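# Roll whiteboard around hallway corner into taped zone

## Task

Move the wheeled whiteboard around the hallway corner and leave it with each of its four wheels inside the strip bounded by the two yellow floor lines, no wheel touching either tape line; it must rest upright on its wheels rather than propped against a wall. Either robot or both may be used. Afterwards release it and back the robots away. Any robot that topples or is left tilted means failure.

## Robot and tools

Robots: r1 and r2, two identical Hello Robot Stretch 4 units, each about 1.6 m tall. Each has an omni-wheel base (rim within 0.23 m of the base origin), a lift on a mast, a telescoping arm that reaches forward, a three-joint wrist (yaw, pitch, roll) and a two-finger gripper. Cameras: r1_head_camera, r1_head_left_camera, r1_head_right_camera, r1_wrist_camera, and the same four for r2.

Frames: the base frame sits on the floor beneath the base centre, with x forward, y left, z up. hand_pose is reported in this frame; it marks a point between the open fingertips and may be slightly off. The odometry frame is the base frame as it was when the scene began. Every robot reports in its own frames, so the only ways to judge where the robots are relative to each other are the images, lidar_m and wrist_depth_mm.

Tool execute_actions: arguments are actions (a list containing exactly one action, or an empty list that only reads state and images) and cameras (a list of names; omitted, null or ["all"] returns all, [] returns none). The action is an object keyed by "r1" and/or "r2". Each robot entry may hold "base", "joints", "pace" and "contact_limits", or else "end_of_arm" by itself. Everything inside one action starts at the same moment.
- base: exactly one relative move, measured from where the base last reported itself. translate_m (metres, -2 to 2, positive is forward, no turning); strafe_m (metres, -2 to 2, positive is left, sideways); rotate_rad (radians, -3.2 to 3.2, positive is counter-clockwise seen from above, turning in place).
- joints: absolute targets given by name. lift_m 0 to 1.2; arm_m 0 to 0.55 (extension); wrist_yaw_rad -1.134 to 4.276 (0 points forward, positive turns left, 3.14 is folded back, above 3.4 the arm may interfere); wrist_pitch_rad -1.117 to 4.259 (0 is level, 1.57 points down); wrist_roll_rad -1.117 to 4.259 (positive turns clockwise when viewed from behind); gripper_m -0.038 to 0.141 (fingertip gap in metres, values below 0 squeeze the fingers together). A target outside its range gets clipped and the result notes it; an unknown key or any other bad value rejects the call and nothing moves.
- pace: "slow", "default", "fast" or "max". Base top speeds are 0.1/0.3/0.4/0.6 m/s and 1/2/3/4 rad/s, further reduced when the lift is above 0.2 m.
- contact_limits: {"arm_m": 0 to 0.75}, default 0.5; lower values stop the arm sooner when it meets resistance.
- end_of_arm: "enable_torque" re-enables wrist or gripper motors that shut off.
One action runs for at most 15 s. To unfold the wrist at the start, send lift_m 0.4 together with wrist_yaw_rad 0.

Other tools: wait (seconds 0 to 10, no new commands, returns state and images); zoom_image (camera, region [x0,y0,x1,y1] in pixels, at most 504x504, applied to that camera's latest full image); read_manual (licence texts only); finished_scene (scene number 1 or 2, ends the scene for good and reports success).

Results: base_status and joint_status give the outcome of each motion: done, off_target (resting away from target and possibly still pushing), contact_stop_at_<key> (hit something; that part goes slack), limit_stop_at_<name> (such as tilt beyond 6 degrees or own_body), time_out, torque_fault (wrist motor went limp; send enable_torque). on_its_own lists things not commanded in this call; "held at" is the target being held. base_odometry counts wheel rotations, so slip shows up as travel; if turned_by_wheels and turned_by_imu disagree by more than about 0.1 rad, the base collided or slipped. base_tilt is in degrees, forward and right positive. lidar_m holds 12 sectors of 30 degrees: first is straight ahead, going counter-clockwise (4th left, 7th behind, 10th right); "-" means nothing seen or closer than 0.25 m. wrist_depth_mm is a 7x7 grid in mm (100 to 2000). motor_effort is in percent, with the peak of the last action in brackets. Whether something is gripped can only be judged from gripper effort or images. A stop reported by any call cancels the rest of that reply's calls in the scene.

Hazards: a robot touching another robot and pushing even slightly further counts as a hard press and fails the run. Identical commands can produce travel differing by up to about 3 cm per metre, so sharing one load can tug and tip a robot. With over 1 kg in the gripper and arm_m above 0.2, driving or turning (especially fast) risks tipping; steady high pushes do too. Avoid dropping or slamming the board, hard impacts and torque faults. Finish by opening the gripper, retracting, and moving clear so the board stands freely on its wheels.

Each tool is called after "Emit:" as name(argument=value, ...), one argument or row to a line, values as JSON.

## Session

Emit:
execute_actions(
  actions=[],
)

Scene clock: 0.00 s.
r1.base_odometry: x=+0.000 y=+0.000 heading=+0.000 (m, m, rad; r1's odometry frame)
r1.turned_by_wheels: +0.000 (rad since the last result)
r1.turned_by_imu: +0.000 (rad since the last result)
r1.base_tilt: forward=+0.2 right=-1.0 (deg)
r1.lidar_m: 1.04 0.81 0.79 0.89 1.31 0.97 0.88 0.69 0.64 0.68 1.10 2.27
r1.base_status: not commanded
r1.joint_positions: lift_m=+0.291 arm_m=+0.001 wrist_yaw_rad=+3.080 wrist_pitch_rad=-0.017 wrist_roll_rad=-0.007 gripper_m=+0.057
r1.joint_status: not commanded
r1.motor_effort: lift_m=+19 arm_m=-1 wrist_yaw_rad=-2 wrist_pitch_rad=-7 wrist_roll_rad=+0 gripper_m=-4 wheel_0=-1 wheel_1=+1 wheel_2=+0 (%)
r1.hand_pose: x=-0.1107 y=+0.1049 z=+0.4737 quat_wxyz=(+0.031, +0.008, -0.004, +0.999) (m; r1's base frame)
r1.wrist_depth_mm: - 137 1098 1160 1138 - - / - 136 1098 1138 1118 - - / 109 139 240 1160 1160 - - / 137 168 1138 1138 1205 - - / 741 891 1098 1160 1205 - - / 750 891 197 1160 196 1576 1661 / 750 854 1060 112 1060 1098 1118
r2.base_odometry: x=+0.000 y=+0.000 heading=+0.000 (m, m, rad; r2's odometry frame)
r2.turned_by_wheels: +0.000 (rad since the last result)
r2.turned_by_imu: +0.000 (rad since the last result)
r2.base_tilt: forward=+1.0 right=+0.8 (deg)
r2.lidar_m: 0.76 0.76 0.78 0.74 1.25 0.79 0.71 0.72 0.67 0.59 0.60 0.75
r2.base_status: not commanded
r2.joint_positions: lift_m=+0.251 arm_m=-0.001 wrist_yaw_rad=+3.133 wrist_pitch_rad=+0.014 wrist_roll_rad=+0.005 gripper_m=+0.057
r2.joint_status: not commanded
r2.motor_effort: lift_m=+20 arm_m=+0 wrist_yaw_rad=+0 wrist_pitch_rad=-8 wrist_roll_rad=-3 gripper_m=+1 wheel_0=+0 wheel_1=+0 wheel_2=+0 (%)
r2.hand_pose: x=-0.1173 y=+0.0898 z=+0.4248 quat_wxyz=(+0.004, -0.007, +0.003, +1.000) (m; r2's base frame)
r2.wrist_depth_mm: - 138 809 854 891 917 960 / - 119 158 854 891 931 976 / - 122 165 866 891 931 960 / 142 141 820 866 891 931 976 / 768 809 820 866 891 946 991 / 233 798 196 854 891 946 991 / 230 798 842 - 904 878 917
pictures: r1_head_camera, r1_head_left_camera, r1_head_right_camera, r1_wrist_camera, r2_head_camera, r2_head_left_camera, r2_head_right_camera, r2_wrist_camera
Images, in order (width x height): r1_head_camera 420x560, r1_head_left_camera 420x672, r1_head_right_camera 420x672, r1_wrist_camera 616x392, r2_head_camera 420x560, r2_head_left_camera 420x672, r2_head_right_camera 420x672, r2_wrist_camera 616x392.

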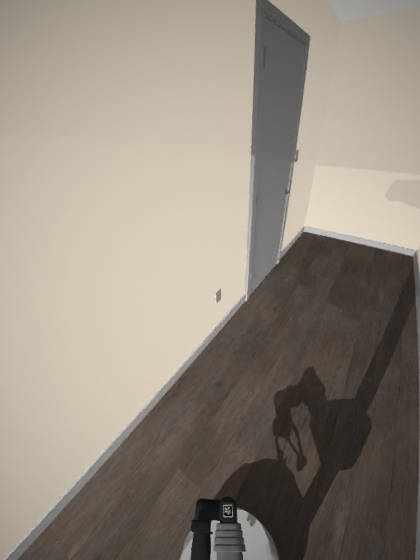

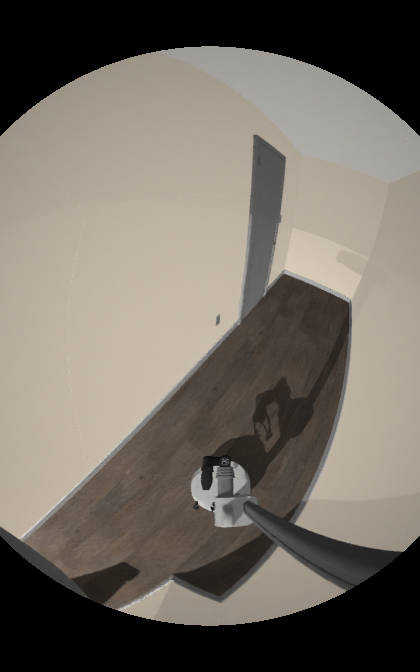

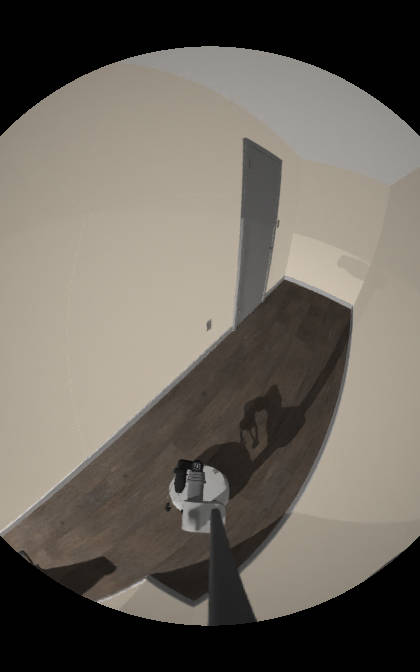

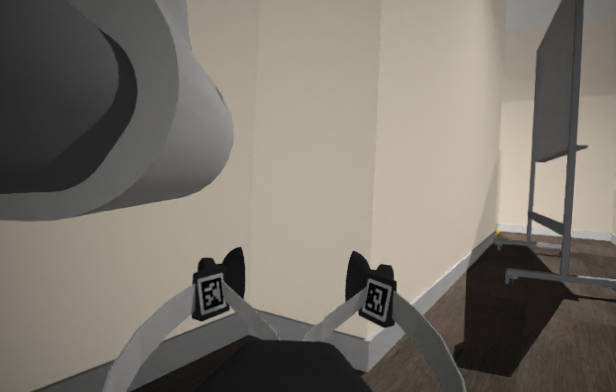

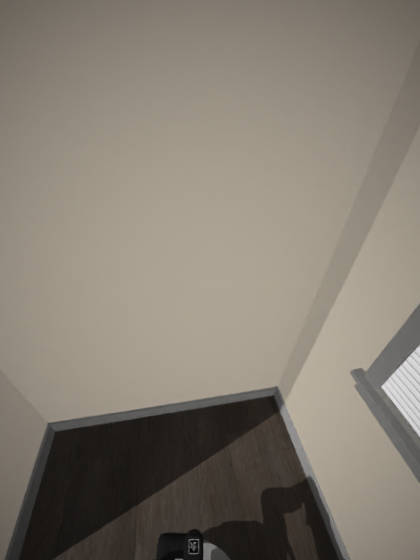

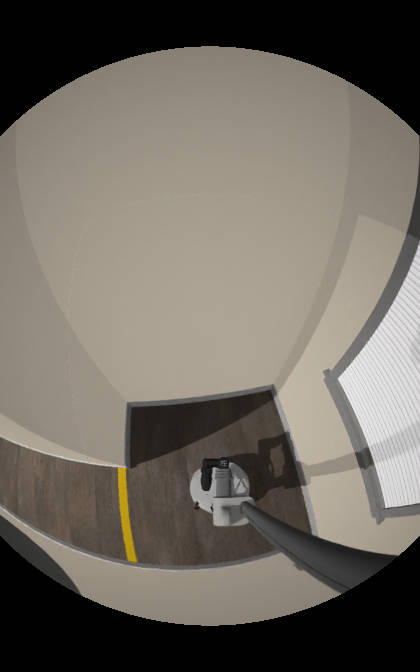

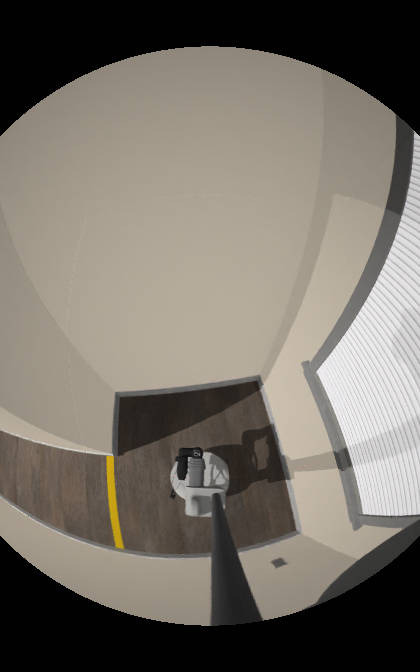

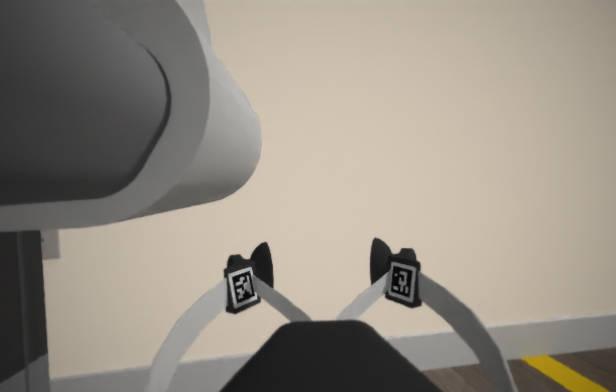

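Emit:
execute_actions(
  actions=[
    {"r1":{"base":{"rotate_rad":2.55},"joints":{"lift_m":0.5,"wrist_yaw_rad":0,"gripper_m":0.12}},"r2":{"base":{"rotate_rad":1.8},"joints":{"lift_m":0.4,"wrist_yaw_rad":0,"gripper_m":0.14}}},
  ],
  cameras=["r1_head_camera","r2_head_camera","r2_head_left_camera"],
)

Scene clock: 11.57 s.
r1.base_odometry: x=+0.000 y=+0.000 heading=+2.549 (m, m, rad; r1's odometry frame)
r1.turned_by_wheels: +2.549 (rad since the last result)
r1.turned_by_imu: +2.525 (rad since the last result)
r1.base_tilt: forward=+0.2 right=-1.0 (deg)
r1.lidar_m: 0.97 0.95 0.68 0.66 0.70 0.98 2.95 1.15 0.83 0.80 0.83 1.21
r1.base_status: done
r1.joint_positions: lift_m=+0.500 arm_m=+0.001 wrist_yaw_rad=+0.001 wrist_pitch_rad=-0.017 wrist_roll_rad=-0.007 gripper_m=+0.120
r1.joint_status: all done
r1.motor_effort: lift_m=+21(23) arm_m=-1(1) wrist_yaw_rad=-1(8) wrist_pitch_rad=-6(7) wrist_roll_rad=+0(0) gripper_m=-6(5) wheel_0=-5(10) wheel_1=-2(7) wheel_2=-3(12) (%)
r1.hand_pose: x=+0.4604 y=-0.0873 z=+0.6829 quat_wxyz=(+1.000, -0.003, -0.008, +0.000) (m; r1's base frame)
r1.wrist_depth_mm: 699 691 1281 - - 1618 1118 / 699 699 1366 - - 1618 1118 / 715 715 1366 - - 1618 1098 / 707 723 1397 - - 1537 1060 / 715 715 1430 - - 1576 1060 / 732 715 1138 - 1808 1430 1042 / 732 741 1138 113 1499 1366 1042
r2.base_odometry: x=+0.000 y=+0.000 heading=+1.800 (m, m, rad; r2's odometry frame)
r2.turned_by_wheels: +1.800 (rad since the last result)
r2.turned_by_imu: +1.838 (rad since the last result)
r2.base_tilt: forward=+1.0 right=+0.8 (deg)
r2.lidar_m: 1.07 0.97 0.72 0.70 0.76 0.63 0.60 0.65 0.80 0.74 0.81 0.74
r2.base_status: done
r2.joint_positions: lift_m=+0.400 arm_m=-0.001 wrist_yaw_rad=+0.000 wrist_pitch_rad=+0.014 wrist_roll_rad=+0.005 gripper_m=+0.140
r2.joint_status: all done
r2.motor_effort: lift_m=+25(27) arm_m=+0(0) wrist_yaw_rad=-1(4) wrist_pitch_rad=-9(9) wrist_roll_rad=-2(0) gripper_m=+2(5) wheel_0=+0(6) wheel_1=+0(1) wheel_2=+0(7) (%)
r2.hand_pose: x=+0.4589 y=-0.0873 z=+0.5738 quat_wxyz=(+1.000, +0.003, +0.007, +0.000) (m; r2's base frame)
r2.wrist_depth_mm: 1025 1464 - - 759 452 445 / 1008 1464 - - 788 455 449 / 1008 1430 - - 809 459 452 / 1008 1430 - - 842 459 455 / 976 1308 - - 878 462 455 / 976 1229 1537 1537 539 466 459 / 976 1205 1281 - 634 473 466
pictures: r1_head_camera, r2_head_camera, r2_head_left_camera
Images, in order (width x height): r1_head_camera 420x560, r2_head_camera 420x560, r2_head_left_camera 420x672.

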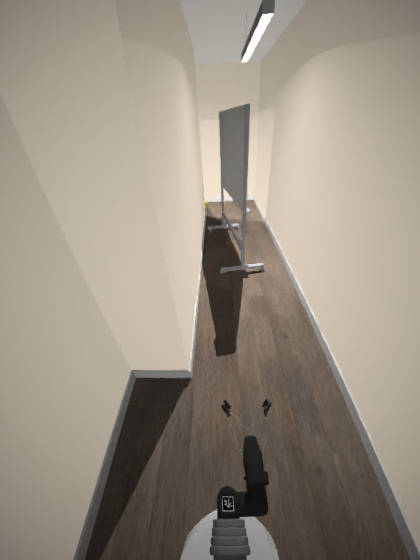

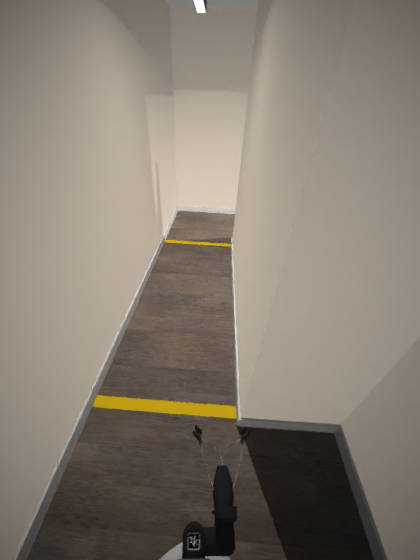

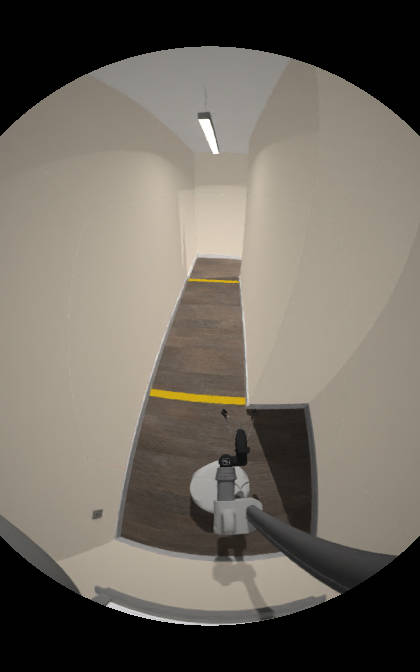

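Emit:
execute_actions(
  actions=[
    {"r1":{"base":{"rotate_rad":-0.07}},"r2":{"base":{"strafe_m":0.3}}},
  ],
  cameras=[],
)

Emit:
execute_actions(
  actions=[
    {"r1":{"base":{"strafe_m":-0.3}},"r2":{"base":{"translate_m":1.2}}},
  ],
  cameras=[],
)

Emit:
execute_actions(
  actions=[
    {"r1":{"base":{"translate_m":1.2}},"r2":{"base":{"translate_m":1.0}}},
  ],
  cameras=["r1_head_camera","r1_wrist_camera","r2_head_camera"],
)

Scene clock: 25.67 s.
r1.base_odometry: x=+0.000 y=+0.000 heading=+2.480 (m, m, rad; r1's odometry frame)
r1.turned_by_wheels: -0.069 (rad since the last result)
r1.turned_by_imu: -0.069 (rad since the last result)
r1.base_tilt: forward=+0.2 right=-1.0 (deg)
r1.lidar_m: 1.25 0.96 0.70 0.67 0.69 0.93 2.35 1.23 0.85 0.78 0.82 1.11
r1.base_status: done
r1.joint_positions: lift_m=+0.500 arm_m=+0.001 wrist_yaw_rad=+0.000 wrist_pitch_rad=-0.017 wrist_roll_rad=-0.007 gripper_m=+0.120
r1.joint_status: not commanded
r1.motor_effort: lift_m=+21(21) arm_m=-1(1) wrist_yaw_rad=+1(2) wrist_pitch_rad=-7(8) wrist_roll_rad=+0(0) gripper_m=+0(0) wheel_0=+4(5) wheel_1=+1(5) wheel_2=+1(5) (%)
r1.hand_pose: x=+0.4604 y=-0.0874 z=+0.6829 quat_wxyz=(+1.000, -0.003, -0.008, +0.000) (m; r1's base frame)
r1.wrist_depth_mm: 676 842 1863 - - 1397 976 / 676 854 1921 - - 1336 976 / 683 878 - - - 1366 960 / 691 878 - - - 1366 976 / 691 820 - - - 1336 960 / 691 723 1537 - 1756 1229 946 / 699 904 1430 113 1499 1255 931
r2.base_odometry: x=-0.292 y=-0.068 heading=+1.800 (m, m, rad; r2's odometry frame)
r2.turned_by_wheels: +0.000 (rad since the last result)
r2.turned_by_imu: +0.000 (rad since the last result)
r2.base_tilt: forward=+1.0 right=+0.8 (deg)
r2.lidar_m: 1.28 0.55 0.42 0.39 0.44 0.59 0.56 0.62 0.91 1.06 0.95 0.88
r2.base_status: done
r2.joint_positions: lift_m=+0.400 arm_m=-0.001 wrist_yaw_rad=+0.000 wrist_pitch_rad=+0.014 wrist_roll_rad=+0.005 gripper_m=+0.140
r2.joint_status: not commanded
r2.motor_effort: lift_m=+24(25) arm_m=+0(0) wrist_yaw_rad=+0(1) wrist_pitch_rad=-8(9) wrist_roll_rad=-1(2) gripper_m=+0(1) wheel_0=+1(10) wheel_1=-2(9) wheel_2=+0(1) (%)
r2.hand_pose: x=+0.4589 y=-0.0874 z=+0.5739 quat_wxyz=(+1.000, +0.003, +0.007, +0.000) (m; r2's base frame)
r2.wrist_depth_mm: 647 917 1618 - - 1042 668 / 634 904 1618 - - 1042 668 / 627 891 1576 - - 1078 699 / 627 878 1537 - - 1078 707 / 621 820 1499 - - 878 715 / 615 788 1229 1537 1499 891 707 / 615 831 1205 - 1308 1098 707
pictures: none
No camera images: the call's "cameras" was empty. Leave "cameras" out to get every camera's image.

Scene clock: 31.17 s.
r1.base_odometry: x=+0.184 y=+0.236 heading=+2.480 (m, m, rad; r1's odometry frame)
r1.turned_by_wheels: +0.000 (rad since the last result)
r1.turned_by_imu: +0.000 (rad since the last result)
r1.base_tilt: forward=+0.3 right=-1.1 (deg)
r1.lidar_m: 1.68 1.12 1.03 0.95 0.98 1.36 3.35 0.79 0.54 0.50 0.52 0.70
r1.base_status: done
r1.joint_positions: lift_m=+0.500 arm_m=+0.001 wrist_yaw_rad=+0.000 wrist_pitch_rad=-0.017 wrist_roll_rad=-0.007 gripper_m=+0.120
r1.joint_status: not commanded
r1.motor_effort: lift_m=+21(21) arm_m=-1(1) wrist_yaw_rad=+0(1) wrist_pitch_rad=-6(6) wrist_roll_rad=+0(0) gripper_m=-2(2) wheel_0=+3(11) wheel_1=-1(8) wheel_2=+0(1) (%)
r1.hand_pose: x=+0.4604 y=-0.0874 z=+0.6829 quat_wxyz=(+1.000, -0.003, -0.008, +0.000) (m; r1's base frame)
r1.wrist_depth_mm: 991 1576 - - 1499 831 591 / 1008 1537 - - 1499 831 585 / 1008 1576 - - 1464 820 585 / 1025 1537 - - 1430 809 580 / 1042 1499 - - 1430 798 580 / 1042 1336 1708 - 1042 750 580 / 1078 1366 1464 113 1308 741 569
r2.base_odometry: x=-0.565 y=+1.101 heading=+1.800 (m, m, rad; r2's odometry frame)
r2.turned_by_wheels: +0.000 (rad since the last result)
r2.turned_by_imu: -0.003 (rad since the last result)
r2.base_tilt: forward=+1.0 right=+0.8 (deg)
r2.lidar_m: 1.02 0.44 0.31 0.30 0.33 0.51 1.82 1.59 0.56 0.56 0.60 0.89
r2.base_status: done
r2.joint_positions: lift_m=+0.400 arm_m=-0.001 wrist_yaw_rad=+0.000 wrist_pitch_rad=+0.014 wrist_roll_rad=+0.005 gripper_m=+0.140
r2.joint_status: not commanded
r2.motor_effort: lift_m=+24(24) arm_m=+0(0) wrist_yaw_rad=+0(1) wrist_pitch_rad=-8(8) wrist_roll_rad=+2(0) gripper_m=-1(1) wheel_0=+0(4) wheel_1=-1(1) wheel_2=+0(10) (%)
r2.hand_pose: x=+0.4588 y=-0.0874 z=+0.5739 quat_wxyz=(+1.000, +0.003, +0.007, +0.000) (m; r2's base frame)
r2.wrist_depth_mm: 535 759 1366 - - 1255 798 / 525 759 1308 - - 1255 809 / 525 741 1281 - - 1281 809 / 517 732 1281 - - 1308 820 / 517 683 1255 - - 1060 831 / 512 647 1008 1537 1499 1078 842 / 512 668 1118 - 1281 1118 842
pictures: none
No camera images: the call's "cameras" was empty. Leave "cameras" out to get every camera's image.

Scene clock: 36.63 s.
r1.base_odometry: x=-0.763 y=+0.973 heading=+2.480 (m, m, rad; r1's odometry frame)
r1.turned_by_wheels: +0.000 (rad since the last result)
r1.turned_by_imu: +0.002 (rad since the last result)
r1.base_tilt: forward=+0.2 right=-1.0 (deg)
r1.lidar_m: 1.02 0.92 0.64 0.57 0.62 1.41 2.79 0.68 0.48 0.43 0.46 0.61
r1.base_status: done
r1.joint_positions: lift_m=+0.500 arm_m=+0.001 wrist_yaw_rad=+0.000 wrist_pitch_rad=-0.017 wrist_roll_rad=-0.007 gripper_m=+0.120
r1.joint_status: not commanded
r1.motor_effort: lift_m=+21(21) arm_m=-1(1) wrist_yaw_rad=+0(1) wrist_pitch_rad=-7(7) wrist_roll_rad=+0(0) gripper_m=-1(3) wheel_0=+3(9) wheel_1=+2(7) wheel_2=-1(11) (%)
r1.hand_pose: x=+0.4604 y=-0.0874 z=+0.6829 quat_wxyz=(+1.000, -0.003, -0.008, +0.000) (m; r1's base frame)
r1.wrist_depth_mm: 1098 1661 - - 1308 715 517 / 1118 1661 - - 1308 715 508 / 1078 1708 - - 1255 699 508 / 1098 1708 - - 1255 691 500 / 1118 1576 - - 1229 683 496 / 1138 1397 1281 - 904 647 496 / 1160 1336 1430 112 1160 621 488
r2.base_odometry: x=-0.792 y=+2.074 heading=+1.800 (m, m, rad; r2's odometry frame)
r2.turned_by_wheels: +0.000 (rad since the last result)
r2.turned_by_imu: -0.002 (rad since the last result)
r2.base_tilt: forward=+1.0 right=+0.8 (deg)
r2.lidar_m: 0.84 0.34 0.26 0.25 0.27 0.40 1.43 0.88 0.65 0.63 0.66 1.00
r2.base_status: done
r2.joint_positions: lift_m=+0.400 arm_m=-0.001 wrist_yaw_rad=+0.000 wrist_pitch_rad=+0.014 wrist_roll_rad=+0.005 gripper_m=+0.140
r2.joint_status: not commanded
r2.motor_effort: lift_m=+24(24) arm_m=+0(0) wrist_yaw_rad=+0(0) wrist_pitch_rad=-9(8) wrist_roll_rad=-3(1) gripper_m=+0(1) wheel_0=+0(4) wheel_1=+1(5) wheel_2=+1(5) (%)
r2.hand_pose: x=+0.4589 y=-0.0874 z=+0.5739 quat_wxyz=(+1.000, +0.003, +0.007, +0.000) (m; r2's base frame)
r2.wrist_depth_mm: 442 634 1138 1661 1618 1618 1576 / 442 627 1098 1661 1618 1618 1537 / 433 615 1078 1661 1661 1618 1618 / 430 609 1060 1708 1661 1618 1576 / 430 569 1042 1708 1661 1618 1618 / 427 544 854 1537 1499 1464 1618 / 424 564 917 - 1308 1205 1182
pictures: r1_head_camera, r1_wrist_camera, r2_head_camera
Images, in order (width x height): r1_head_camera 420x560, r1_wrist_camera 616x392, r2_head_camera 420x560.

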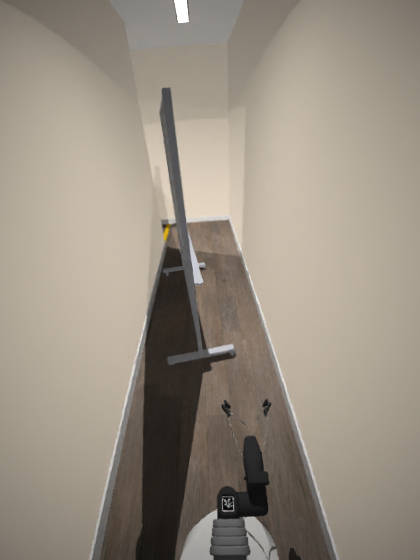

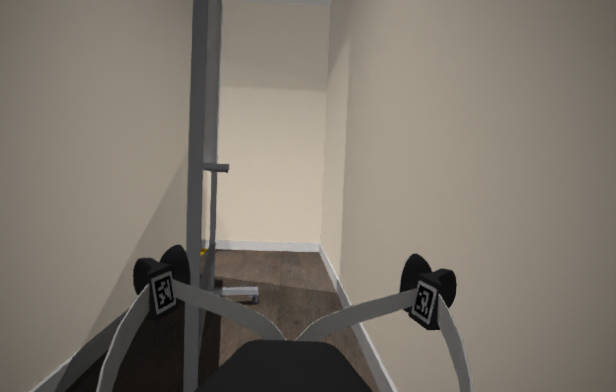

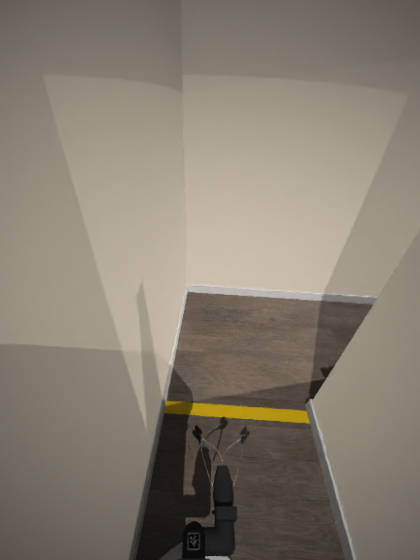

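Emit:
execute_actions(
  actions=[
    {"r1":{"base":{"rotate_rad":0.04}},"r2":{"base":{"rotate_rad":-0.07}}},
  ],
  cameras=[],
)

Emit:
execute_actions(
  actions=[
    {"r1":{"base":{"strafe_m":0.2}},"r2":{"base":{"strafe_m":-0.17}}},
  ],
  cameras=[],
)

Emit:
execute_actions(
  actions=[
    {"r1":{"base":{"translate_m":0.4}}},
  ],
  cameras=["r1_head_camera","r1_wrist_camera","r2_head_camera"],
)

Scene clock: 58.47 s.
r1.base_odometry: x=-0.763 y=+0.974 heading=+2.520 (m, m, rad; r1's odometry frame)
r1.turned_by_wheels: +0.040 (rad since the last result)
r1.turned_by_imu: +0.039 (rad since the last result)
r1.base_tilt: forward=+0.2 right=-1.0 (deg)
r1.lidar_m: 1.05 0.89 0.64 0.58 0.63 1.49 1.89 0.67 0.46 0.43 0.46 0.65
r1.base_status: done
r1.joint_positions: lift_m=+0.500 arm_m=+0.001 wrist_yaw_rad=+0.000 wrist_pitch_rad=-0.017 wrist_roll_rad=-0.007 gripper_m=+0.120
r1.joint_status: not commanded
r1.motor_effort: lift_m=+21(21) arm_m=-1(1) wrist_yaw_rad=+0(1) wrist_pitch_rad=-6(8) wrist_roll_rad=+0(0) gripper_m=-3(1) wheel_0=-4(6) wheel_1=-1(5) wheel_2=+0(6) (%)
r1.hand_pose: x=+0.4604 y=-0.0874 z=+0.6829 quat_wxyz=(+1.000, -0.003, -0.008, +0.000) (m; r1's base frame)
r1.wrist_depth_mm: 1008 1464 - - 1576 798 554 / 1025 1499 - - 1499 778 549 / 1008 1576 - - 1499 778 544 / 1008 1537 - - 1464 759 544 / 1042 1464 - - 1430 759 535 / 1060 1281 1008 - 1008 699 530 / 1060 1308 1430 112 1308 683 525
r2.base_odometry: x=-0.792 y=+2.074 heading=+1.730 (m, m, rad; r2's odometry frame)
r2.turned_by_wheels: -0.070 (rad since the last result)
r2.turned_by_imu: -0.072 (rad since the last result)
r2.base_tilt: forward=+1.0 right=+0.8 (deg)
r2.lidar_m: 1.04 0.37 0.25 0.25 0.25 0.36 1.08 0.92 0.67 0.62 0.66 0.94
r2.base_status: done
r2.joint_positions: lift_m=+0.400 arm_m=-0.001 wrist_yaw_rad=+0.000 wrist_pitch_rad=+0.014 wrist_roll_rad=+0.005 gripper_m=+0.140
r2.joint_status: not commanded
r2.motor_effort: lift_m=+24(24) arm_m=+0(0) wrist_yaw_rad=+1(1) wrist_pitch_rad=-9(8) wrist_roll_rad=-2(1) gripper_m=+1(2) wheel_0=+1(2) wheel_1=+2(3) wheel_2=+0(4) (%)
r2.hand_pose: x=+0.4588 y=-0.0874 z=+0.5739 quat_wxyz=(+1.000, +0.003, +0.007, +0.000) (m; r2's base frame)
r2.wrist_depth_mm: 512 768 1576 1661 1661 1618 1618 / 504 750 1499 1708 1661 1661 1661 / 500 741 1464 1708 1661 1708 1661 / 496 723 1397 1661 1661 1708 1661 / 492 668 1397 1708 1661 1708 1661 / 484 634 1078 1537 1499 1464 1661 / 484 661 1138 - 1308 1205 1182
pictures: none
No camera images: the call's "cameras" was empty. Leave "cameras" out to get every camera's image.

Scene clock: 60.40 s.
r1.base_odometry: x=-0.879 y=+0.811 heading=+2.520 (m, m, rad; r1's odometry frame)
r1.turned_by_wheels: +0.000 (rad since the last result)
r1.turned_by_imu: +0.000 (rad since the last result)
r1.base_tilt: forward=+0.2 right=-1.0 (deg)
r1.lidar_m: 1.03 0.57 0.40 0.37 0.38 1.18 2.78 0.93 0.68 0.62 0.66 0.93
r1.base_status: done
r1.joint_positions: lift_m=+0.500 arm_m=+0.001 wrist_yaw_rad=+0.000 wrist_pitch_rad=-0.017 wrist_roll_rad=-0.007 gripper_m=+0.120
r1.joint_status: not commanded
r1.motor_effort: lift_m=+21(21) arm_m=-1(1) wrist_yaw_rad=+0(1) wrist_pitch_rad=-7(7) wrist_roll_rad=+0(0) gripper_m=-3(3) wheel_0=-2(11) wheel_1=+0(10) wheel_2=+1(0) (%)
r1.hand_pose: x=+0.4604 y=-0.0874 z=+0.6829 quat_wxyz=(+1.000, -0.003, -0.008, +0.000) (m; r1's base frame)
r1.wrist_depth_mm: 732 1098 - - - 1182 820 / 750 1118 - 1863 - 1182 809 / 732 1118 - 1808 - 1160 809 / 741 1138 - - - 1160 798 / 750 1060 - - - 1138 798 / 768 946 1708 1464 1537 1078 798 / 768 1182 1430 113 1464 1042 778
r2.base_odometry: x=-0.624 y=+2.101 heading=+1.730 (m, m, rad; r2's odometry frame)
r2.turned_by_wheels: +0.000 (rad since the last result)
r2.turned_by_imu: -0.001 (rad since the last result)
r2.base_tilt: forward=+1.0 right=+0.8 (deg)
r2.lidar_m: 1.68 0.59 0.42 0.40 0.44 0.62 1.83 0.67 0.49 0.46 0.48 0.67
r2.base_status: done
r2.joint_positions: lift_m=+0.400 arm_m=-0.001 wrist_yaw_rad=+0.000 wrist_pitch_rad=+0.014 wrist_roll_rad=+0.005 gripper_m=+0.140
r2.joint_status: not commanded
r2.motor_effort: lift_m=+24(23) arm_m=+0(0) wrist_yaw_rad=+0(1) wrist_pitch_rad=-8(8) wrist_roll_rad=-3(2) gripper_m=+1(0) wheel_0=-2(8) wheel_1=+1(2) wheel_2=+0(2) (%)
r2.hand_pose: x=+0.4588 y=-0.0874 z=+0.5739 quat_wxyz=(+1.000, +0.003, +0.007, +0.000) (m; r2's base frame)
r2.wrist_depth_mm: 759 1118 1708 1661 1661 1618 569 / 741 1118 1661 1708 1661 1661 574 / 732 1078 1661 1661 1661 1618 574 / 732 1060 1661 1661 1661 1708 585 / 715 991 1661 1661 1708 1708 591 / 715 931 1537 1537 1499 1464 597 / 715 976 1281 - 1281 1182 609
pictures: none
No camera images: the call's "cameras" was empty. Leave "cameras" out to get every camera's image.

Scene clock: 63.23 s.
r1.base_odometry: x=-1.204 y=+1.044 heading=+2.520 (m, m, rad; r1's odometry frame)
r1.turned_by_wheels: +0.000 (rad since the last result)
r1.turned_by_imu: +0.001 (rad since the last result)
r1.base_tilt: forward=+0.2 right=-1.1 (deg)
r1.lidar_m: 0.64 0.59 0.41 0.39 0.42 0.60 2.75 0.95 0.68 0.62 0.66 0.70
r1.base_status: done
r1.joint_positions: lift_m=+0.500 arm_m=+0.001 wrist_yaw_rad=+0.000 wrist_pitch_rad=-0.017 wrist_roll_rad=-0.007 gripper_m=+0.120
r1.joint_status: not commanded
r1.motor_effort: lift_m=+21(21) arm_m=-1(1) wrist_yaw_rad=-1(0) wrist_pitch_rad=-8(7) wrist_roll_rad=+0(0) gripper_m=-1(3) wheel_0=+5(7) wheel_1=+2(7) wheel_2=-1(12) (%)
r1.hand_pose: x=+0.4604 y=-0.0874 z=+0.6829 quat_wxyz=(+1.000, -0.003, -0.008, +0.000) (m; r1's base frame)
r1.wrist_depth_mm: 741 1098 - 654 - 1205 820 / 759 1098 - 627 - 1182 809 / 741 1118 - 603 - 1182 809 / 750 1160 - - - 1138 788 / 750 1060 - - - 1138 798 / 778 960 1661 1661 1537 1060 778 / 778 1182 1464 112 1499 1025 768
r2.base_odometry: x=-0.624 y=+2.101 heading=+1.730 (m, m, rad; r2's odometry frame)
r2.turned_by_wheels: +0.000 (rad since the last result)
r2.turned_by_imu: +0.000 (rad since the last result)
r2.base_tilt: forward=+1.0 right=+0.8 (deg)
r2.lidar_m: 1.69 0.60 0.41 0.40 0.43 0.61 1.82 0.67 0.49 0.46 0.49 0.69
r2.base_status: not commanded
r2.joint_positions: lift_m=+0.400 arm_m=-0.001 wrist_yaw_rad=+0.000 wrist_pitch_rad=+0.014 wrist_roll_rad=+0.005 gripper_m=+0.140
r2.joint_status: not commanded
r2.motor_effort: lift_m=+24(24) arm_m=+0(0) wrist_yaw_rad=+1(0) wrist_pitch_rad=-8(8) wrist_roll_rad=-1(1) gripper_m=+0(1) wheel_0=-2(2) wheel_1=+1(1) wheel_2=+0(0) (%)
r2.hand_pose: x=+0.4588 y=-0.0874 z=+0.5739 quat_wxyz=(+1.000, +0.003, +0.007, +0.000) (m; r2's base frame)
r2.wrist_depth_mm: 750 1138 1661 1618 1618 1661 569 / 741 1098 1618 1661 1618 1618 574 / 732 1098 1661 1661 1661 1661 585 / 732 1078 1708 1708 1661 1661 585 / 715 991 1708 1708 1708 1708 585 / 715 931 1537 1537 1464 1464 597 / 715 976 1281 - 1281 1205 603
pictures: r1_head_camera, r1_wrist_camera, r2_head_camera
Images, in order (width x height): r1_head_camera 420x560, r1_wrist_camera 616x392, r2_head_camera 420x560.

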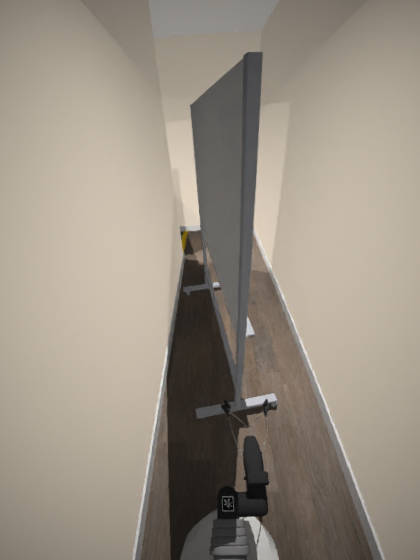

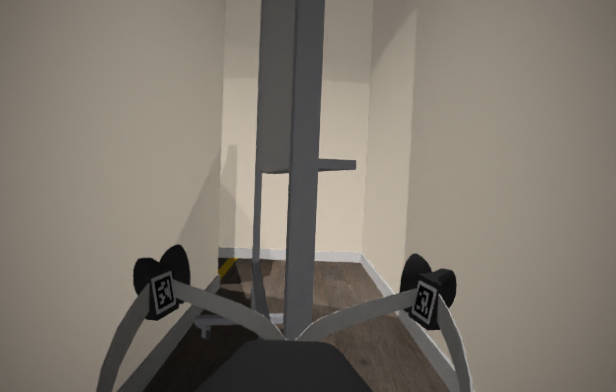

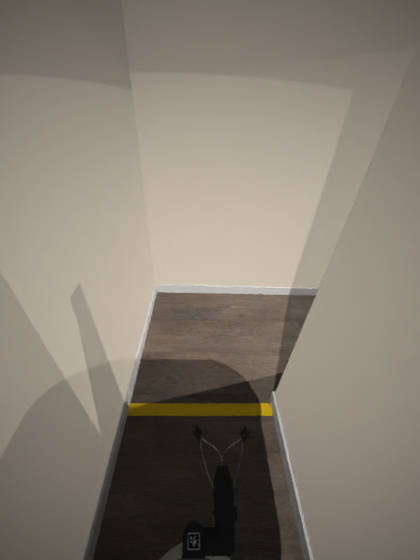

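Emit:
execute_actions(
  actions=[
    {"r1":{"base":{"translate_m":0.12},"joints":{"arm_m":0.25}}},
  ],
  cameras=["r1_wrist_camera"],
)

Emit:
execute_actions(
  actions=[
    {"r1":{"joints":{"gripper_m":-0.005}}},
  ],
  cameras=["r1_wrist_camera"],
)

Scene clock: 70.33 s.
r1.base_odometry: x=-1.302 y=+1.114 heading=+2.520 (m, m, rad; r1's odometry frame)
r1.turned_by_wheels: +0.000 (rad since the last result)
r1.turned_by_imu: +0.000 (rad since the last result)
r1.base_tilt: forward=+0.3 right=-1.1 (deg)
r1.lidar_m: 0.65 0.61 0.40 0.39 0.42 0.59 2.72 0.92 0.67 0.63 0.67 0.70
r1.base_status: done
r1.joint_positions: lift_m=+0.500 arm_m=+0.249 wrist_yaw_rad=+0.000 wrist_pitch_rad=-0.017 wrist_roll_rad=-0.007 gripper_m=+0.120
r1.joint_status: all done
r1.motor_effort: lift_m=+20(21) arm_m=+5(25) wrist_yaw_rad=-1(52) wrist_pitch_rad=-6(7) wrist_roll_rad=+0(0) gripper_m=-2(5) wheel_0=+4(9) wheel_1=+0(7) wheel_2=-1(17) (%)
r1.hand_pose: x=+0.7085 y=-0.0873 z=+0.6831 quat_wxyz=(+1.000, -0.003, -0.009, +0.000) (m; r1's base frame)
r1.wrist_depth_mm: 750 1118 1921 178 - 1182 809 / 750 1118 1756 179 - 1160 809 / 750 1138 1756 180 1808 1160 798 / 759 1138 1808 182 - 1138 798 / 768 1078 1863 183 - 1118 788 / 778 960 1182 183 1537 1042 778 / 788 1182 1430 113 1499 1025 768
r2.base_odometry: x=-0.624 y=+2.101 heading=+1.730 (m, m, rad; r2's odometry frame)
r2.turned_by_wheels: +0.000 (rad since the last result)
r2.turned_by_imu: +0.000 (rad since the last result)
r2.base_tilt: forward=+1.1 right=+0.8 (deg)
r2.lidar_m: 1.71 0.61 0.43 0.40 0.43 0.61 1.83 0.68 0.50 0.47 0.49 0.71
r2.base_status: not commanded
r2.joint_positions: lift_m=+0.400 arm_m=-0.001 wrist_yaw_rad=+0.000 wrist_pitch_rad=+0.014 wrist_roll_rad=+0.005 gripper_m=+0.140
r2.joint_status: not commanded
r2.motor_effort: lift_m=+24(24) arm_m=+0(0) wrist_yaw_rad=+0(0) wrist_pitch_rad=-8(8) wrist_roll_rad=-2(1) gripper_m=+2(0) wheel_0=-3(2) wheel_1=+1(1) wheel_2=+0(1) (%)
r2.hand_pose: x=+0.4588 y=-0.0874 z=+0.5739 quat_wxyz=(+1.000, +0.003, +0.007, +0.000) (m; r2's base frame)
r2.wrist_depth_mm: 750 1118 1661 1661 1661 1661 569 / 741 1118 1661 1661 1661 1661 574 / 732 1098 1708 1661 1661 1661 580 / 723 1078 1708 1708 1708 1708 585 / 723 1008 1661 1708 1661 1661 591 / 715 931 1576 1537 1464 1464 597 / 715 976 1281 - 1281 1205 609
pictures: r1_wrist_camera
Images, in order (width x height): r1_wrist_camera 616x392.

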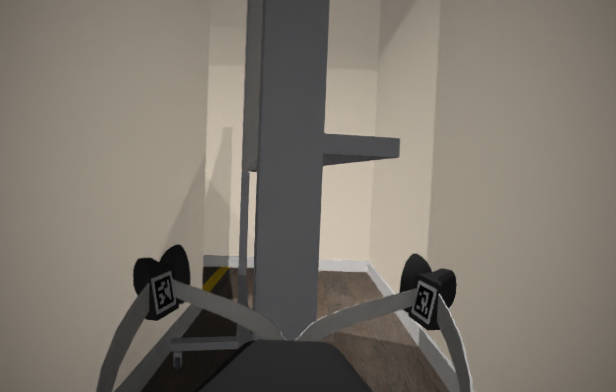

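Scene clock: 72.43 s.
r1.base_odometry: x=-1.302 y=+1.114 heading=+2.521 (m, m, rad; r1's odometry frame)
r1.turned_by_wheels: +0.001 (rad since the last result)
r1.turned_by_imu: +0.001 (rad since the last result)
r1.base_tilt: forward=+0.3 right=-1.1 (deg)
r1.lidar_m: 0.62 0.60 0.42 0.40 0.40 0.59 2.75 0.95 0.66 0.62 0.64 0.69
r1.base_status: not commanded
r1.joint_positions: lift_m=+0.500 arm_m=+0.250 wrist_yaw_rad=+0.005 wrist_pitch_rad=-0.017 wrist_roll_rad=-0.007 gripper_m=-0.005
r1.joint_status: all done
r1.on_its_own: wrist_yaw_rad is at rest, and its effort (-15) is outside its rest range (-13 to +13)
r1.motor_effort: lift_m=+20(20) arm_m=+0(5) wrist_yaw_rad=-15(26) wrist_pitch_rad=-7(8) wrist_roll_rad=+0(0) gripper_m=-12(18) wheel_0=+3(3) wheel_1=+1(1) wheel_2=+6(6) (%)
r1.hand_pose: x=+0.7097 y=-0.0861 z=+0.6829 quat_wxyz=(+1.000, -0.003, -0.008, +0.002) (m; r1's base frame)
r1.wrist_depth_mm: 741 1098 1921 167 - 1205 820 / 750 1078 1921 168 - 1205 809 / 732 1118 1983 170 1808 1182 798 / 750 1160 - 171 - 1182 798 / 741 1138 - 172 - 1138 798 / 768 1078 186 173 187 1118 788 / 788 946 1397 112 1430 1025 778
r2.base_odometry: x=-0.624 y=+2.101 heading=+1.730 (m, m, rad; r2's odometry frame)
r2.turned_by_wheels: +0.000 (rad since the last result)
r2.turned_by_imu: +0.000 (rad since the last result)
r2.base_tilt: forward=+1.0 right=+0.8 (deg)
r2.lidar_m: 1.71 0.63 0.44 0.41 0.40 0.59 1.81 0.67 0.48 0.46 0.46 0.68
r2.base_status: not commanded
r2.joint_positions: lift_m=+0.400 arm_m=-0.001 wrist_yaw_rad=+0.000 wrist_pitch_rad=+0.014 wrist_roll_rad=+0.005 gripper_m=+0.140
r2.joint_status: not commanded
r2.motor_effort: lift_m=+24(23) arm_m=+0(0) wrist_yaw_rad=+0(0) wrist_pitch_rad=-8(9) wrist_roll_rad=-1(3) gripper_m=+4(1) wheel_0=-2(2) wheel_1=+1(1) wheel_2=+0(0) (%)
r2.hand_pose: x=+0.4588 y=-0.0874 z=+0.5739 quat_wxyz=(+1.000, +0.003, +0.007, +0.000) (m; r2's base frame)
r2.wrist_depth_mm: 750 1118 1618 1661 1661 1661 574 / 750 1098 1661 1708 1661 1661 569 / 732 1098 1661 1708 1661 1661 580 / 732 1078 1661 1708 1708 1661 580 / 715 991 1708 1708 1661 1661 591 / 715 931 1576 1537 1499 1464 591 / 715 976 1281 - 1281 1205 603
pictures: r1_wrist_camera
Images, in order (width x height): r1_wrist_camera 616x392.

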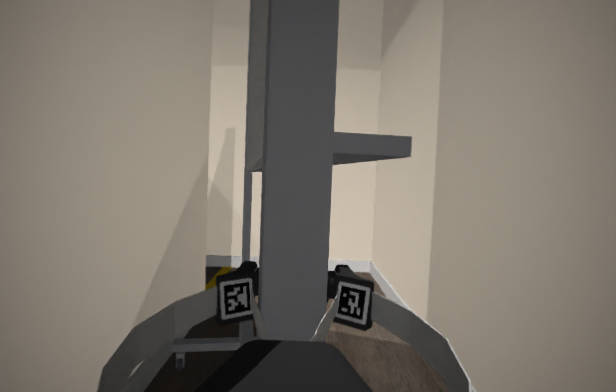

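Emit:
execute_actions(
  actions=[
    {"r1":{"base":{"strafe_m":-0.08},"pace":"slow"}},
  ],
  cameras=[],
)

Emit:
execute_actions(
  actions=[
    {"r1":{"base":{"translate_m":0.35},"pace":"slow"}},
  ],
  cameras=["r1_head_camera","r1_wrist_camera","r2_head_camera"],
)

Scene clock: 81.90 s.
r1.base_odometry: x=-1.256 y=+1.179 heading=+2.522 (m, m, rad; r1's odometry frame)
r1.turned_by_wheels: +0.001 (rad since the last result)
r1.turned_by_imu: +0.002 (rad since the last result)
r1.base_tilt: forward=+0.2 right=-1.0 (deg)
r1.lidar_m: 0.65 0.72 0.50 0.48 0.51 0.73 2.54 0.81 0.59 0.54 0.57 0.71
r1.base_status: done
r1.joint_positions: lift_m=+0.500 arm_m=+0.250 wrist_yaw_rad=+0.009 wrist_pitch_rad=-0.017 wrist_roll_rad=-0.007 gripper_m=-0.005
r1.joint_status: not commanded
r1.on_its_own: wrist_yaw_rad is at rest, and its effort (-27) is outside its rest range (-13 to +13)
r1.motor_effort: lift_m=+20(20) arm_m=+0(0) wrist_yaw_rad=-27(29) wrist_pitch_rad=-6(7) wrist_roll_rad=+0(0) gripper_m=-14(16) wheel_0=+10(15) wheel_1=+0(6) wheel_2=+4(6) (%)
r1.hand_pose: x=+0.7101 y=-0.0847 z=+0.6830 quat_wxyz=(+1.000, -0.003, -0.009, +0.005) (m; r1's base frame)
r1.wrist_depth_mm: 831 1205 1708 166 - 1078 741 / 842 1255 1708 168 - 1060 715 / 842 1255 1756 169 1618 1025 715 / 854 1281 - 171 - 1025 707 / 854 1281 1808 172 - 1025 699 / 878 1138 182 173 1366 1008 699 / 878 1229 1397 112 1430 917 699
r2.base_odometry: x=-0.624 y=+2.101 heading=+1.730 (m, m, rad; r2's odometry frame)
r2.turned_by_wheels: +0.000 (rad since the last result)
r2.turned_by_imu: +0.000 (rad since the last result)
r2.base_tilt: forward=+1.0 right=+0.8 (deg)
r2.lidar_m: 1.68 0.62 0.43 0.39 0.43 0.59 1.81 0.69 0.49 0.46 0.47 0.69
r2.base_status: not commanded
r2.joint_positions: lift_m=+0.400 arm_m=-0.001 wrist_yaw_rad=+0.000 wrist_pitch_rad=+0.014 wrist_roll_rad=+0.005 gripper_m=+0.140
r2.joint_status: not commanded
r2.motor_effort: lift_m=+24(23) arm_m=+0(0) wrist_yaw_rad=+1(0) wrist_pitch_rad=-8(9) wrist_roll_rad=-2(1) gripper_m=+0(0) wheel_0=-2(2) wheel_1=+1(1) wheel_2=+0(1) (%)
r2.hand_pose: x=+0.4588 y=-0.0874 z=+0.5739 quat_wxyz=(+1.000, +0.003, +0.007, +0.000) (m; r2's base frame)
r2.wrist_depth_mm: 750 1118 1661 1661 1661 1661 569 / 741 1098 1661 1661 1661 1661 574 / 741 1098 1708 1708 1661 1661 580 / 723 1078 1708 1661 1708 1661 585 / 723 991 1661 1661 1708 1661 591 / 723 931 1499 1537 1499 1464 597 / 707 960 1281 - 1308 1205 603
pictures: none
No camera images: the call's "cameras" was empty. Leave "cameras" out to get every camera's image.

Scene clock: 86.67 s.
r1.base_odometry: x=-1.540 y=+1.382 heading=+2.522 (m, m, rad; r1's odometry frame)
r1.turned_by_wheels: +0.000 (rad since the last result)
r1.turned_by_imu: -0.001 (rad since the last result)
r1.base_tilt: forward=+0.0 right=-1.0 (deg)
r1.lidar_m: 0.61 0.74 0.47 0.47 0.50 0.70 2.53 0.80 0.55 0.54 0.59 0.67
r1.base_status: done
r1.joint_positions: lift_m=+0.500 arm_m=+0.250 wrist_yaw_rad=-0.005 wrist_pitch_rad=-0.017 wrist_roll_rad=-0.007 gripper_m=-0.005
r1.joint_status: not commanded
r1.on_its_own: wrist_yaw_rad is at rest, and its effort (+14) is outside its rest range (-13 to +13)
r1.motor_effort: lift_m=+21(20) arm_m=+0(0) wrist_yaw_rad=+14(27) wrist_pitch_rad=-7(7) wrist_roll_rad=+0(0) gripper_m=-8(13) wheel_0=+4(14) wheel_1=+3(5) wheel_2=-7(10) (%)
r1.hand_pose: x=+0.7089 y=-0.0889 z=+0.6830 quat_wxyz=(+1.000, -0.003, -0.008, -0.003) (m; r1's base frame)
r1.wrist_depth_mm: 866 1281 559 137 1921 1008 699 / 878 1336 517 138 1921 991 683 / 878 1336 488 139 1336 976 676 / 878 1336 - 141 1808 960 676 / 891 1366 - 142 1756 976 661 / 917 1281 185 143 187 946 661 / 917 1118 1336 113 1430 831 668
r2.base_odometry: x=-0.624 y=+2.101 heading=+1.730 (m, m, rad; r2's odometry frame)
r2.turned_by_wheels: +0.000 (rad since the last result)
r2.turned_by_imu: +0.000 (rad since the last result)
r2.base_tilt: forward=+1.0 right=+0.8 (deg)
r2.lidar_m: 1.71 0.61 0.43 0.40 0.43 0.61 1.84 0.69 0.48 0.46 0.49 0.67
r2.base_status: not commanded
r2.joint_positions: lift_m=+0.400 arm_m=-0.001 wrist_yaw_rad=+0.000 wrist_pitch_rad=+0.014 wrist_roll_rad=+0.005 gripper_m=+0.140
r2.joint_status: not commanded
r2.motor_effort: lift_m=+24(24) arm_m=+0(0) wrist_yaw_rad=+0(0) wrist_pitch_rad=-9(8) wrist_roll_rad=-2(2) gripper_m=+1(1) wheel_0=-2(2) wheel_1=+1(1) wheel_2=+0(0) (%)
r2.hand_pose: x=+0.4588 y=-0.0874 z=+0.5739 quat_wxyz=(+1.000, +0.003, +0.007, +0.000) (m; r2's base frame)
r2.wrist_depth_mm: 750 1118 1618 1661 1661 1618 574 / 750 1118 1661 1661 1661 1661 574 / 741 1098 1661 1661 1661 1661 574 / 732 1060 1708 1708 1708 1661 585 / 723 991 1708 1661 1661 1661 591 / 715 931 1576 1537 1464 1464 603 / 715 976 1281 - 1281 1182 609
pictures: r1_head_camera, r1_wrist_camera, r2_head_camera
Images, in order (width x height): r1_head_camera 420x560, r1_wrist_camera 616x392, r2_head_camera 420x560.

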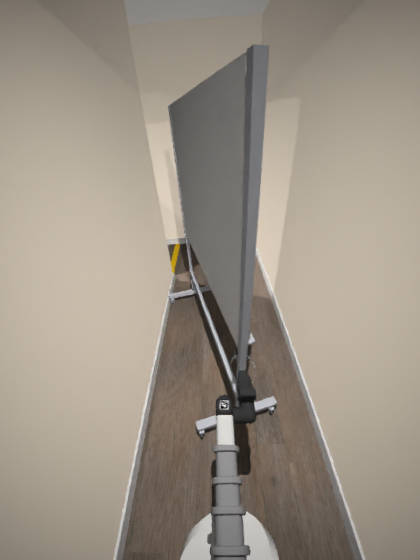

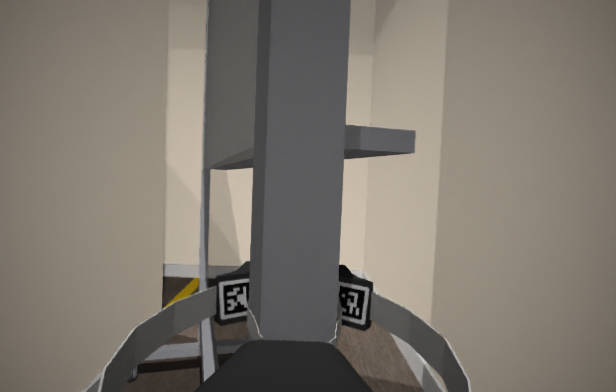

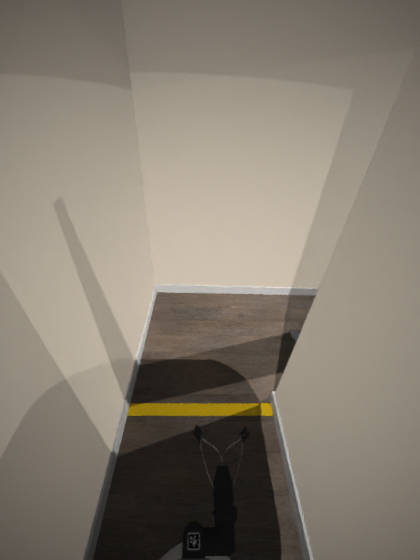

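Emit:
execute_actions(
  actions=[
    {"r1":{"base":{"strafe_m":0.17},"pace":"slow"}},
  ],
  cameras=[],
)

Emit:
execute_actions(
  actions=[
    {"r1":{"base":{"rotate_rad":-0.08},"pace":"slow"}},
  ],
  cameras=["r1_head_camera","r1_wrist_camera"],
)

Scene clock: 100.23 s.
r1.base_odometry: x=-1.639 y=+1.244 heading=+2.521 (m, m, rad; r1's odometry frame)
r1.turned_by_wheels: -0.001 (rad since the last result)
r1.turned_by_imu: -0.003 (rad since the last result)
r1.base_tilt: forward=+0.1 right=-1.0 (deg)
r1.lidar_m: 0.60 0.49 0.32 0.31 0.34 0.47 3.19 1.08 0.75 0.72 0.75 0.66
r1.base_status: done
r1.joint_positions: lift_m=+0.500 arm_m=+0.250 wrist_yaw_rad=-0.007 wrist_pitch_rad=-0.017 wrist_roll_rad=-0.007 gripper_m=-0.005
r1.joint_status: not commanded
r1.on_its_own: wrist_yaw_rad is at rest, and its effort (+19) is outside its rest range (-13 to +13)
r1.motor_effort: lift_m=+21(20) arm_m=+0(0) wrist_yaw_rad=+19(31) wrist_pitch_rad=-8(9) wrist_roll_rad=+0(0) gripper_m=-9(12) wheel_0=-9(17) wheel_1=+2(7) wheel_2=-6(5) (%)
r1.hand_pose: x=+0.7087 y=-0.0894 z=+0.6829 quat_wxyz=(+1.000, -0.003, -0.008, -0.003) (m; r1's base frame)
r1.wrist_depth_mm: 647 946 - 139 - 1308 904 / 647 976 - 140 - 1308 891 / 640 991 - 141 202 1281 891 / 654 991 - 142 - 1281 904 / 661 1008 - 143 - 1255 891 / 676 946 186 144 187 1281 866 / 691 831 1336 113 1397 1118 854
r2.base_odometry: x=-0.624 y=+2.101 heading=+1.730 (m, m, rad; r2's odometry frame)
r2.turned_by_wheels: +0.000 (rad since the last result)
r2.turned_by_imu: -0.001 (rad since the last result)
r2.base_tilt: forward=+1.1 right=+0.8 (deg)
r2.lidar_m: 1.69 0.61 0.44 0.40 0.43 0.60 1.80 0.69 0.50 0.46 0.50 0.67
r2.base_status: not commanded
r2.joint_positions: lift_m=+0.400 arm_m=-0.001 wrist_yaw_rad=+0.000 wrist_pitch_rad=+0.014 wrist_roll_rad=+0.005 gripper_m=+0.140
r2.joint_status: not commanded
r2.motor_effort: lift_m=+24(24) arm_m=+0(0) wrist_yaw_rad=+0(0) wrist_pitch_rad=-9(8) wrist_roll_rad=-2(1) gripper_m=-2(0) wheel_0=-2(2) wheel_1=+1(1) wheel_2=+0(0) (%)
r2.hand_pose: x=+0.4588 y=-0.0874 z=+0.5739 quat_wxyz=(+1.000, +0.003, +0.007, +0.000) (m; r2's base frame)
r2.wrist_depth_mm: 750 1118 1661 1618 1661 1661 574 / 741 1098 1618 1661 1661 1661 574 / 741 1078 1708 1661 1708 1661 580 / 723 1060 1708 1708 1708 1708 585 / 723 991 1661 1708 1708 1708 585 / 707 917 1537 1537 1464 1464 597 / 707 960 1281 - 1281 1182 603
pictures: none
No camera images: the call's "cameras" was empty. Leave "cameras" out to get every camera's image.

Scene clock: 101.17 s.
r1.base_odometry: x=-1.639 y=+1.244 heading=+2.441 (m, m, rad; r1's odometry frame)
r1.turned_by_wheels: -0.080 (rad since the last result)
r1.turned_by_imu: -0.079 (rad since the last result)
r1.base_tilt: forward=+0.1 right=-1.0 (deg)
r1.lidar_m: 0.60 0.52 0.35 0.31 0.33 0.43 1.01 1.15 0.78 0.70 0.73 0.70
r1.base_status: done
r1.joint_positions: lift_m=+0.500 arm_m=+0.250 wrist_yaw_rad=-0.005 wrist_pitch_rad=-0.017 wrist_roll_rad=-0.007 gripper_m=-0.005
r1.joint_status: not commanded
r1.on_its_own: wrist_yaw_rad is at rest, and its effort (+14) is outside its rest range (-13 to +13)
r1.motor_effort: lift_m=+21(20) arm_m=+0(0) wrist_yaw_rad=+14(49) wrist_pitch_rad=-9(9) wrist_roll_rad=+0(0) gripper_m=-10(13) wheel_0=+0(15) wheel_1=+2(8) wheel_2=-2(17) (%)
r1.hand_pose: x=+0.7089 y=-0.0888 z=+0.6829 quat_wxyz=(+1.000, -0.004, -0.008, -0.002) (m; r1's base frame)
r1.wrist_depth_mm: 809 1255 854 146 1921 1060 778 / 809 1281 768 147 1863 1060 768 / 798 1308 691 148 1499 1060 768 / 788 1336 - 148 1756 1042 768 / 798 1336 - 150 1708 1025 759 / 831 1229 184 151 187 1042 759 / 842 1060 1336 113 1430 931 741
r2.base_odometry: x=-0.624 y=+2.101 heading=+1.730 (m, m, rad; r2's odometry frame)
r2.turned_by_wheels: +0.000 (rad since the last result)
r2.turned_by_imu: +0.000 (rad since the last result)
r2.base_tilt: forward=+1.0 right=+0.8 (deg)
r2.lidar_m: 1.70 0.61 0.42 0.41 0.44 0.59 1.83 0.67 0.50 0.44 0.49 0.68
r2.base_status: not commanded
r2.joint_positions: lift_m=+0.400 arm_m=-0.001 wrist_yaw_rad=+0.000 wrist_pitch_rad=+0.014 wrist_roll_rad=+0.005 gripper_m=+0.140
r2.joint_status: not commanded
r2.motor_effort: lift_m=+24(23) arm_m=+0(0) wrist_yaw_rad=+0(0) wrist_pitch_rad=-8(9) wrist_roll_rad=+0(1) gripper_m=+1(1) wheel_0=-2(2) wheel_1=+1(1) wheel_2=+0(0) (%)
r2.hand_pose: x=+0.4588 y=-0.0874 z=+0.5739 quat_wxyz=(+1.000, +0.003, +0.007, +0.000) (m; r2's base frame)
r2.wrist_depth_mm: 750 1118 1661 1661 1618 1661 569 / 750 1118 1661 1661 1661 1661 580 / 732 1078 1661 1661 1661 1661 580 / 741 1078 1708 1661 1661 1661 585 / 723 991 1708 1661 1708 1708 591 / 715 917 1537 1537 1464 1464 597 / 715 976 1281 - 1281 1182 603
pictures: r1_head_camera, r1_wrist_camera
Images, in order (width x height): r1_head_camera 420x560, r1_wrist_camera 616x392.

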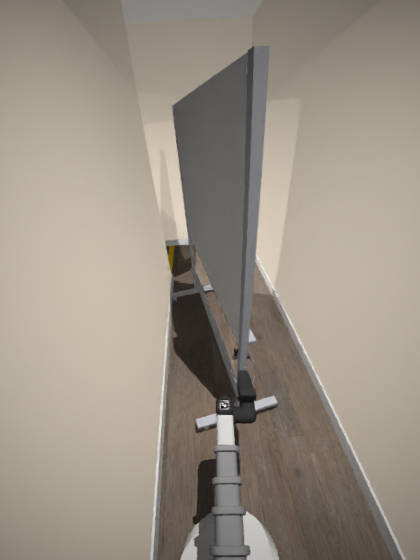

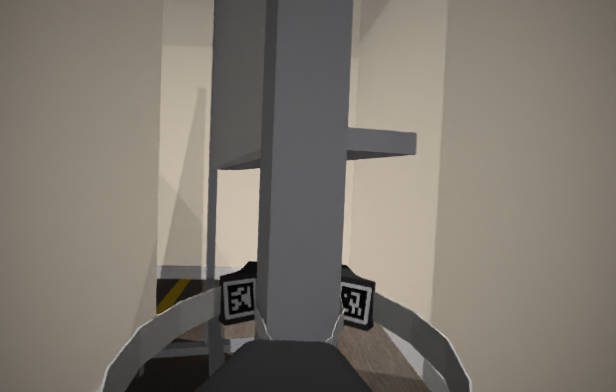

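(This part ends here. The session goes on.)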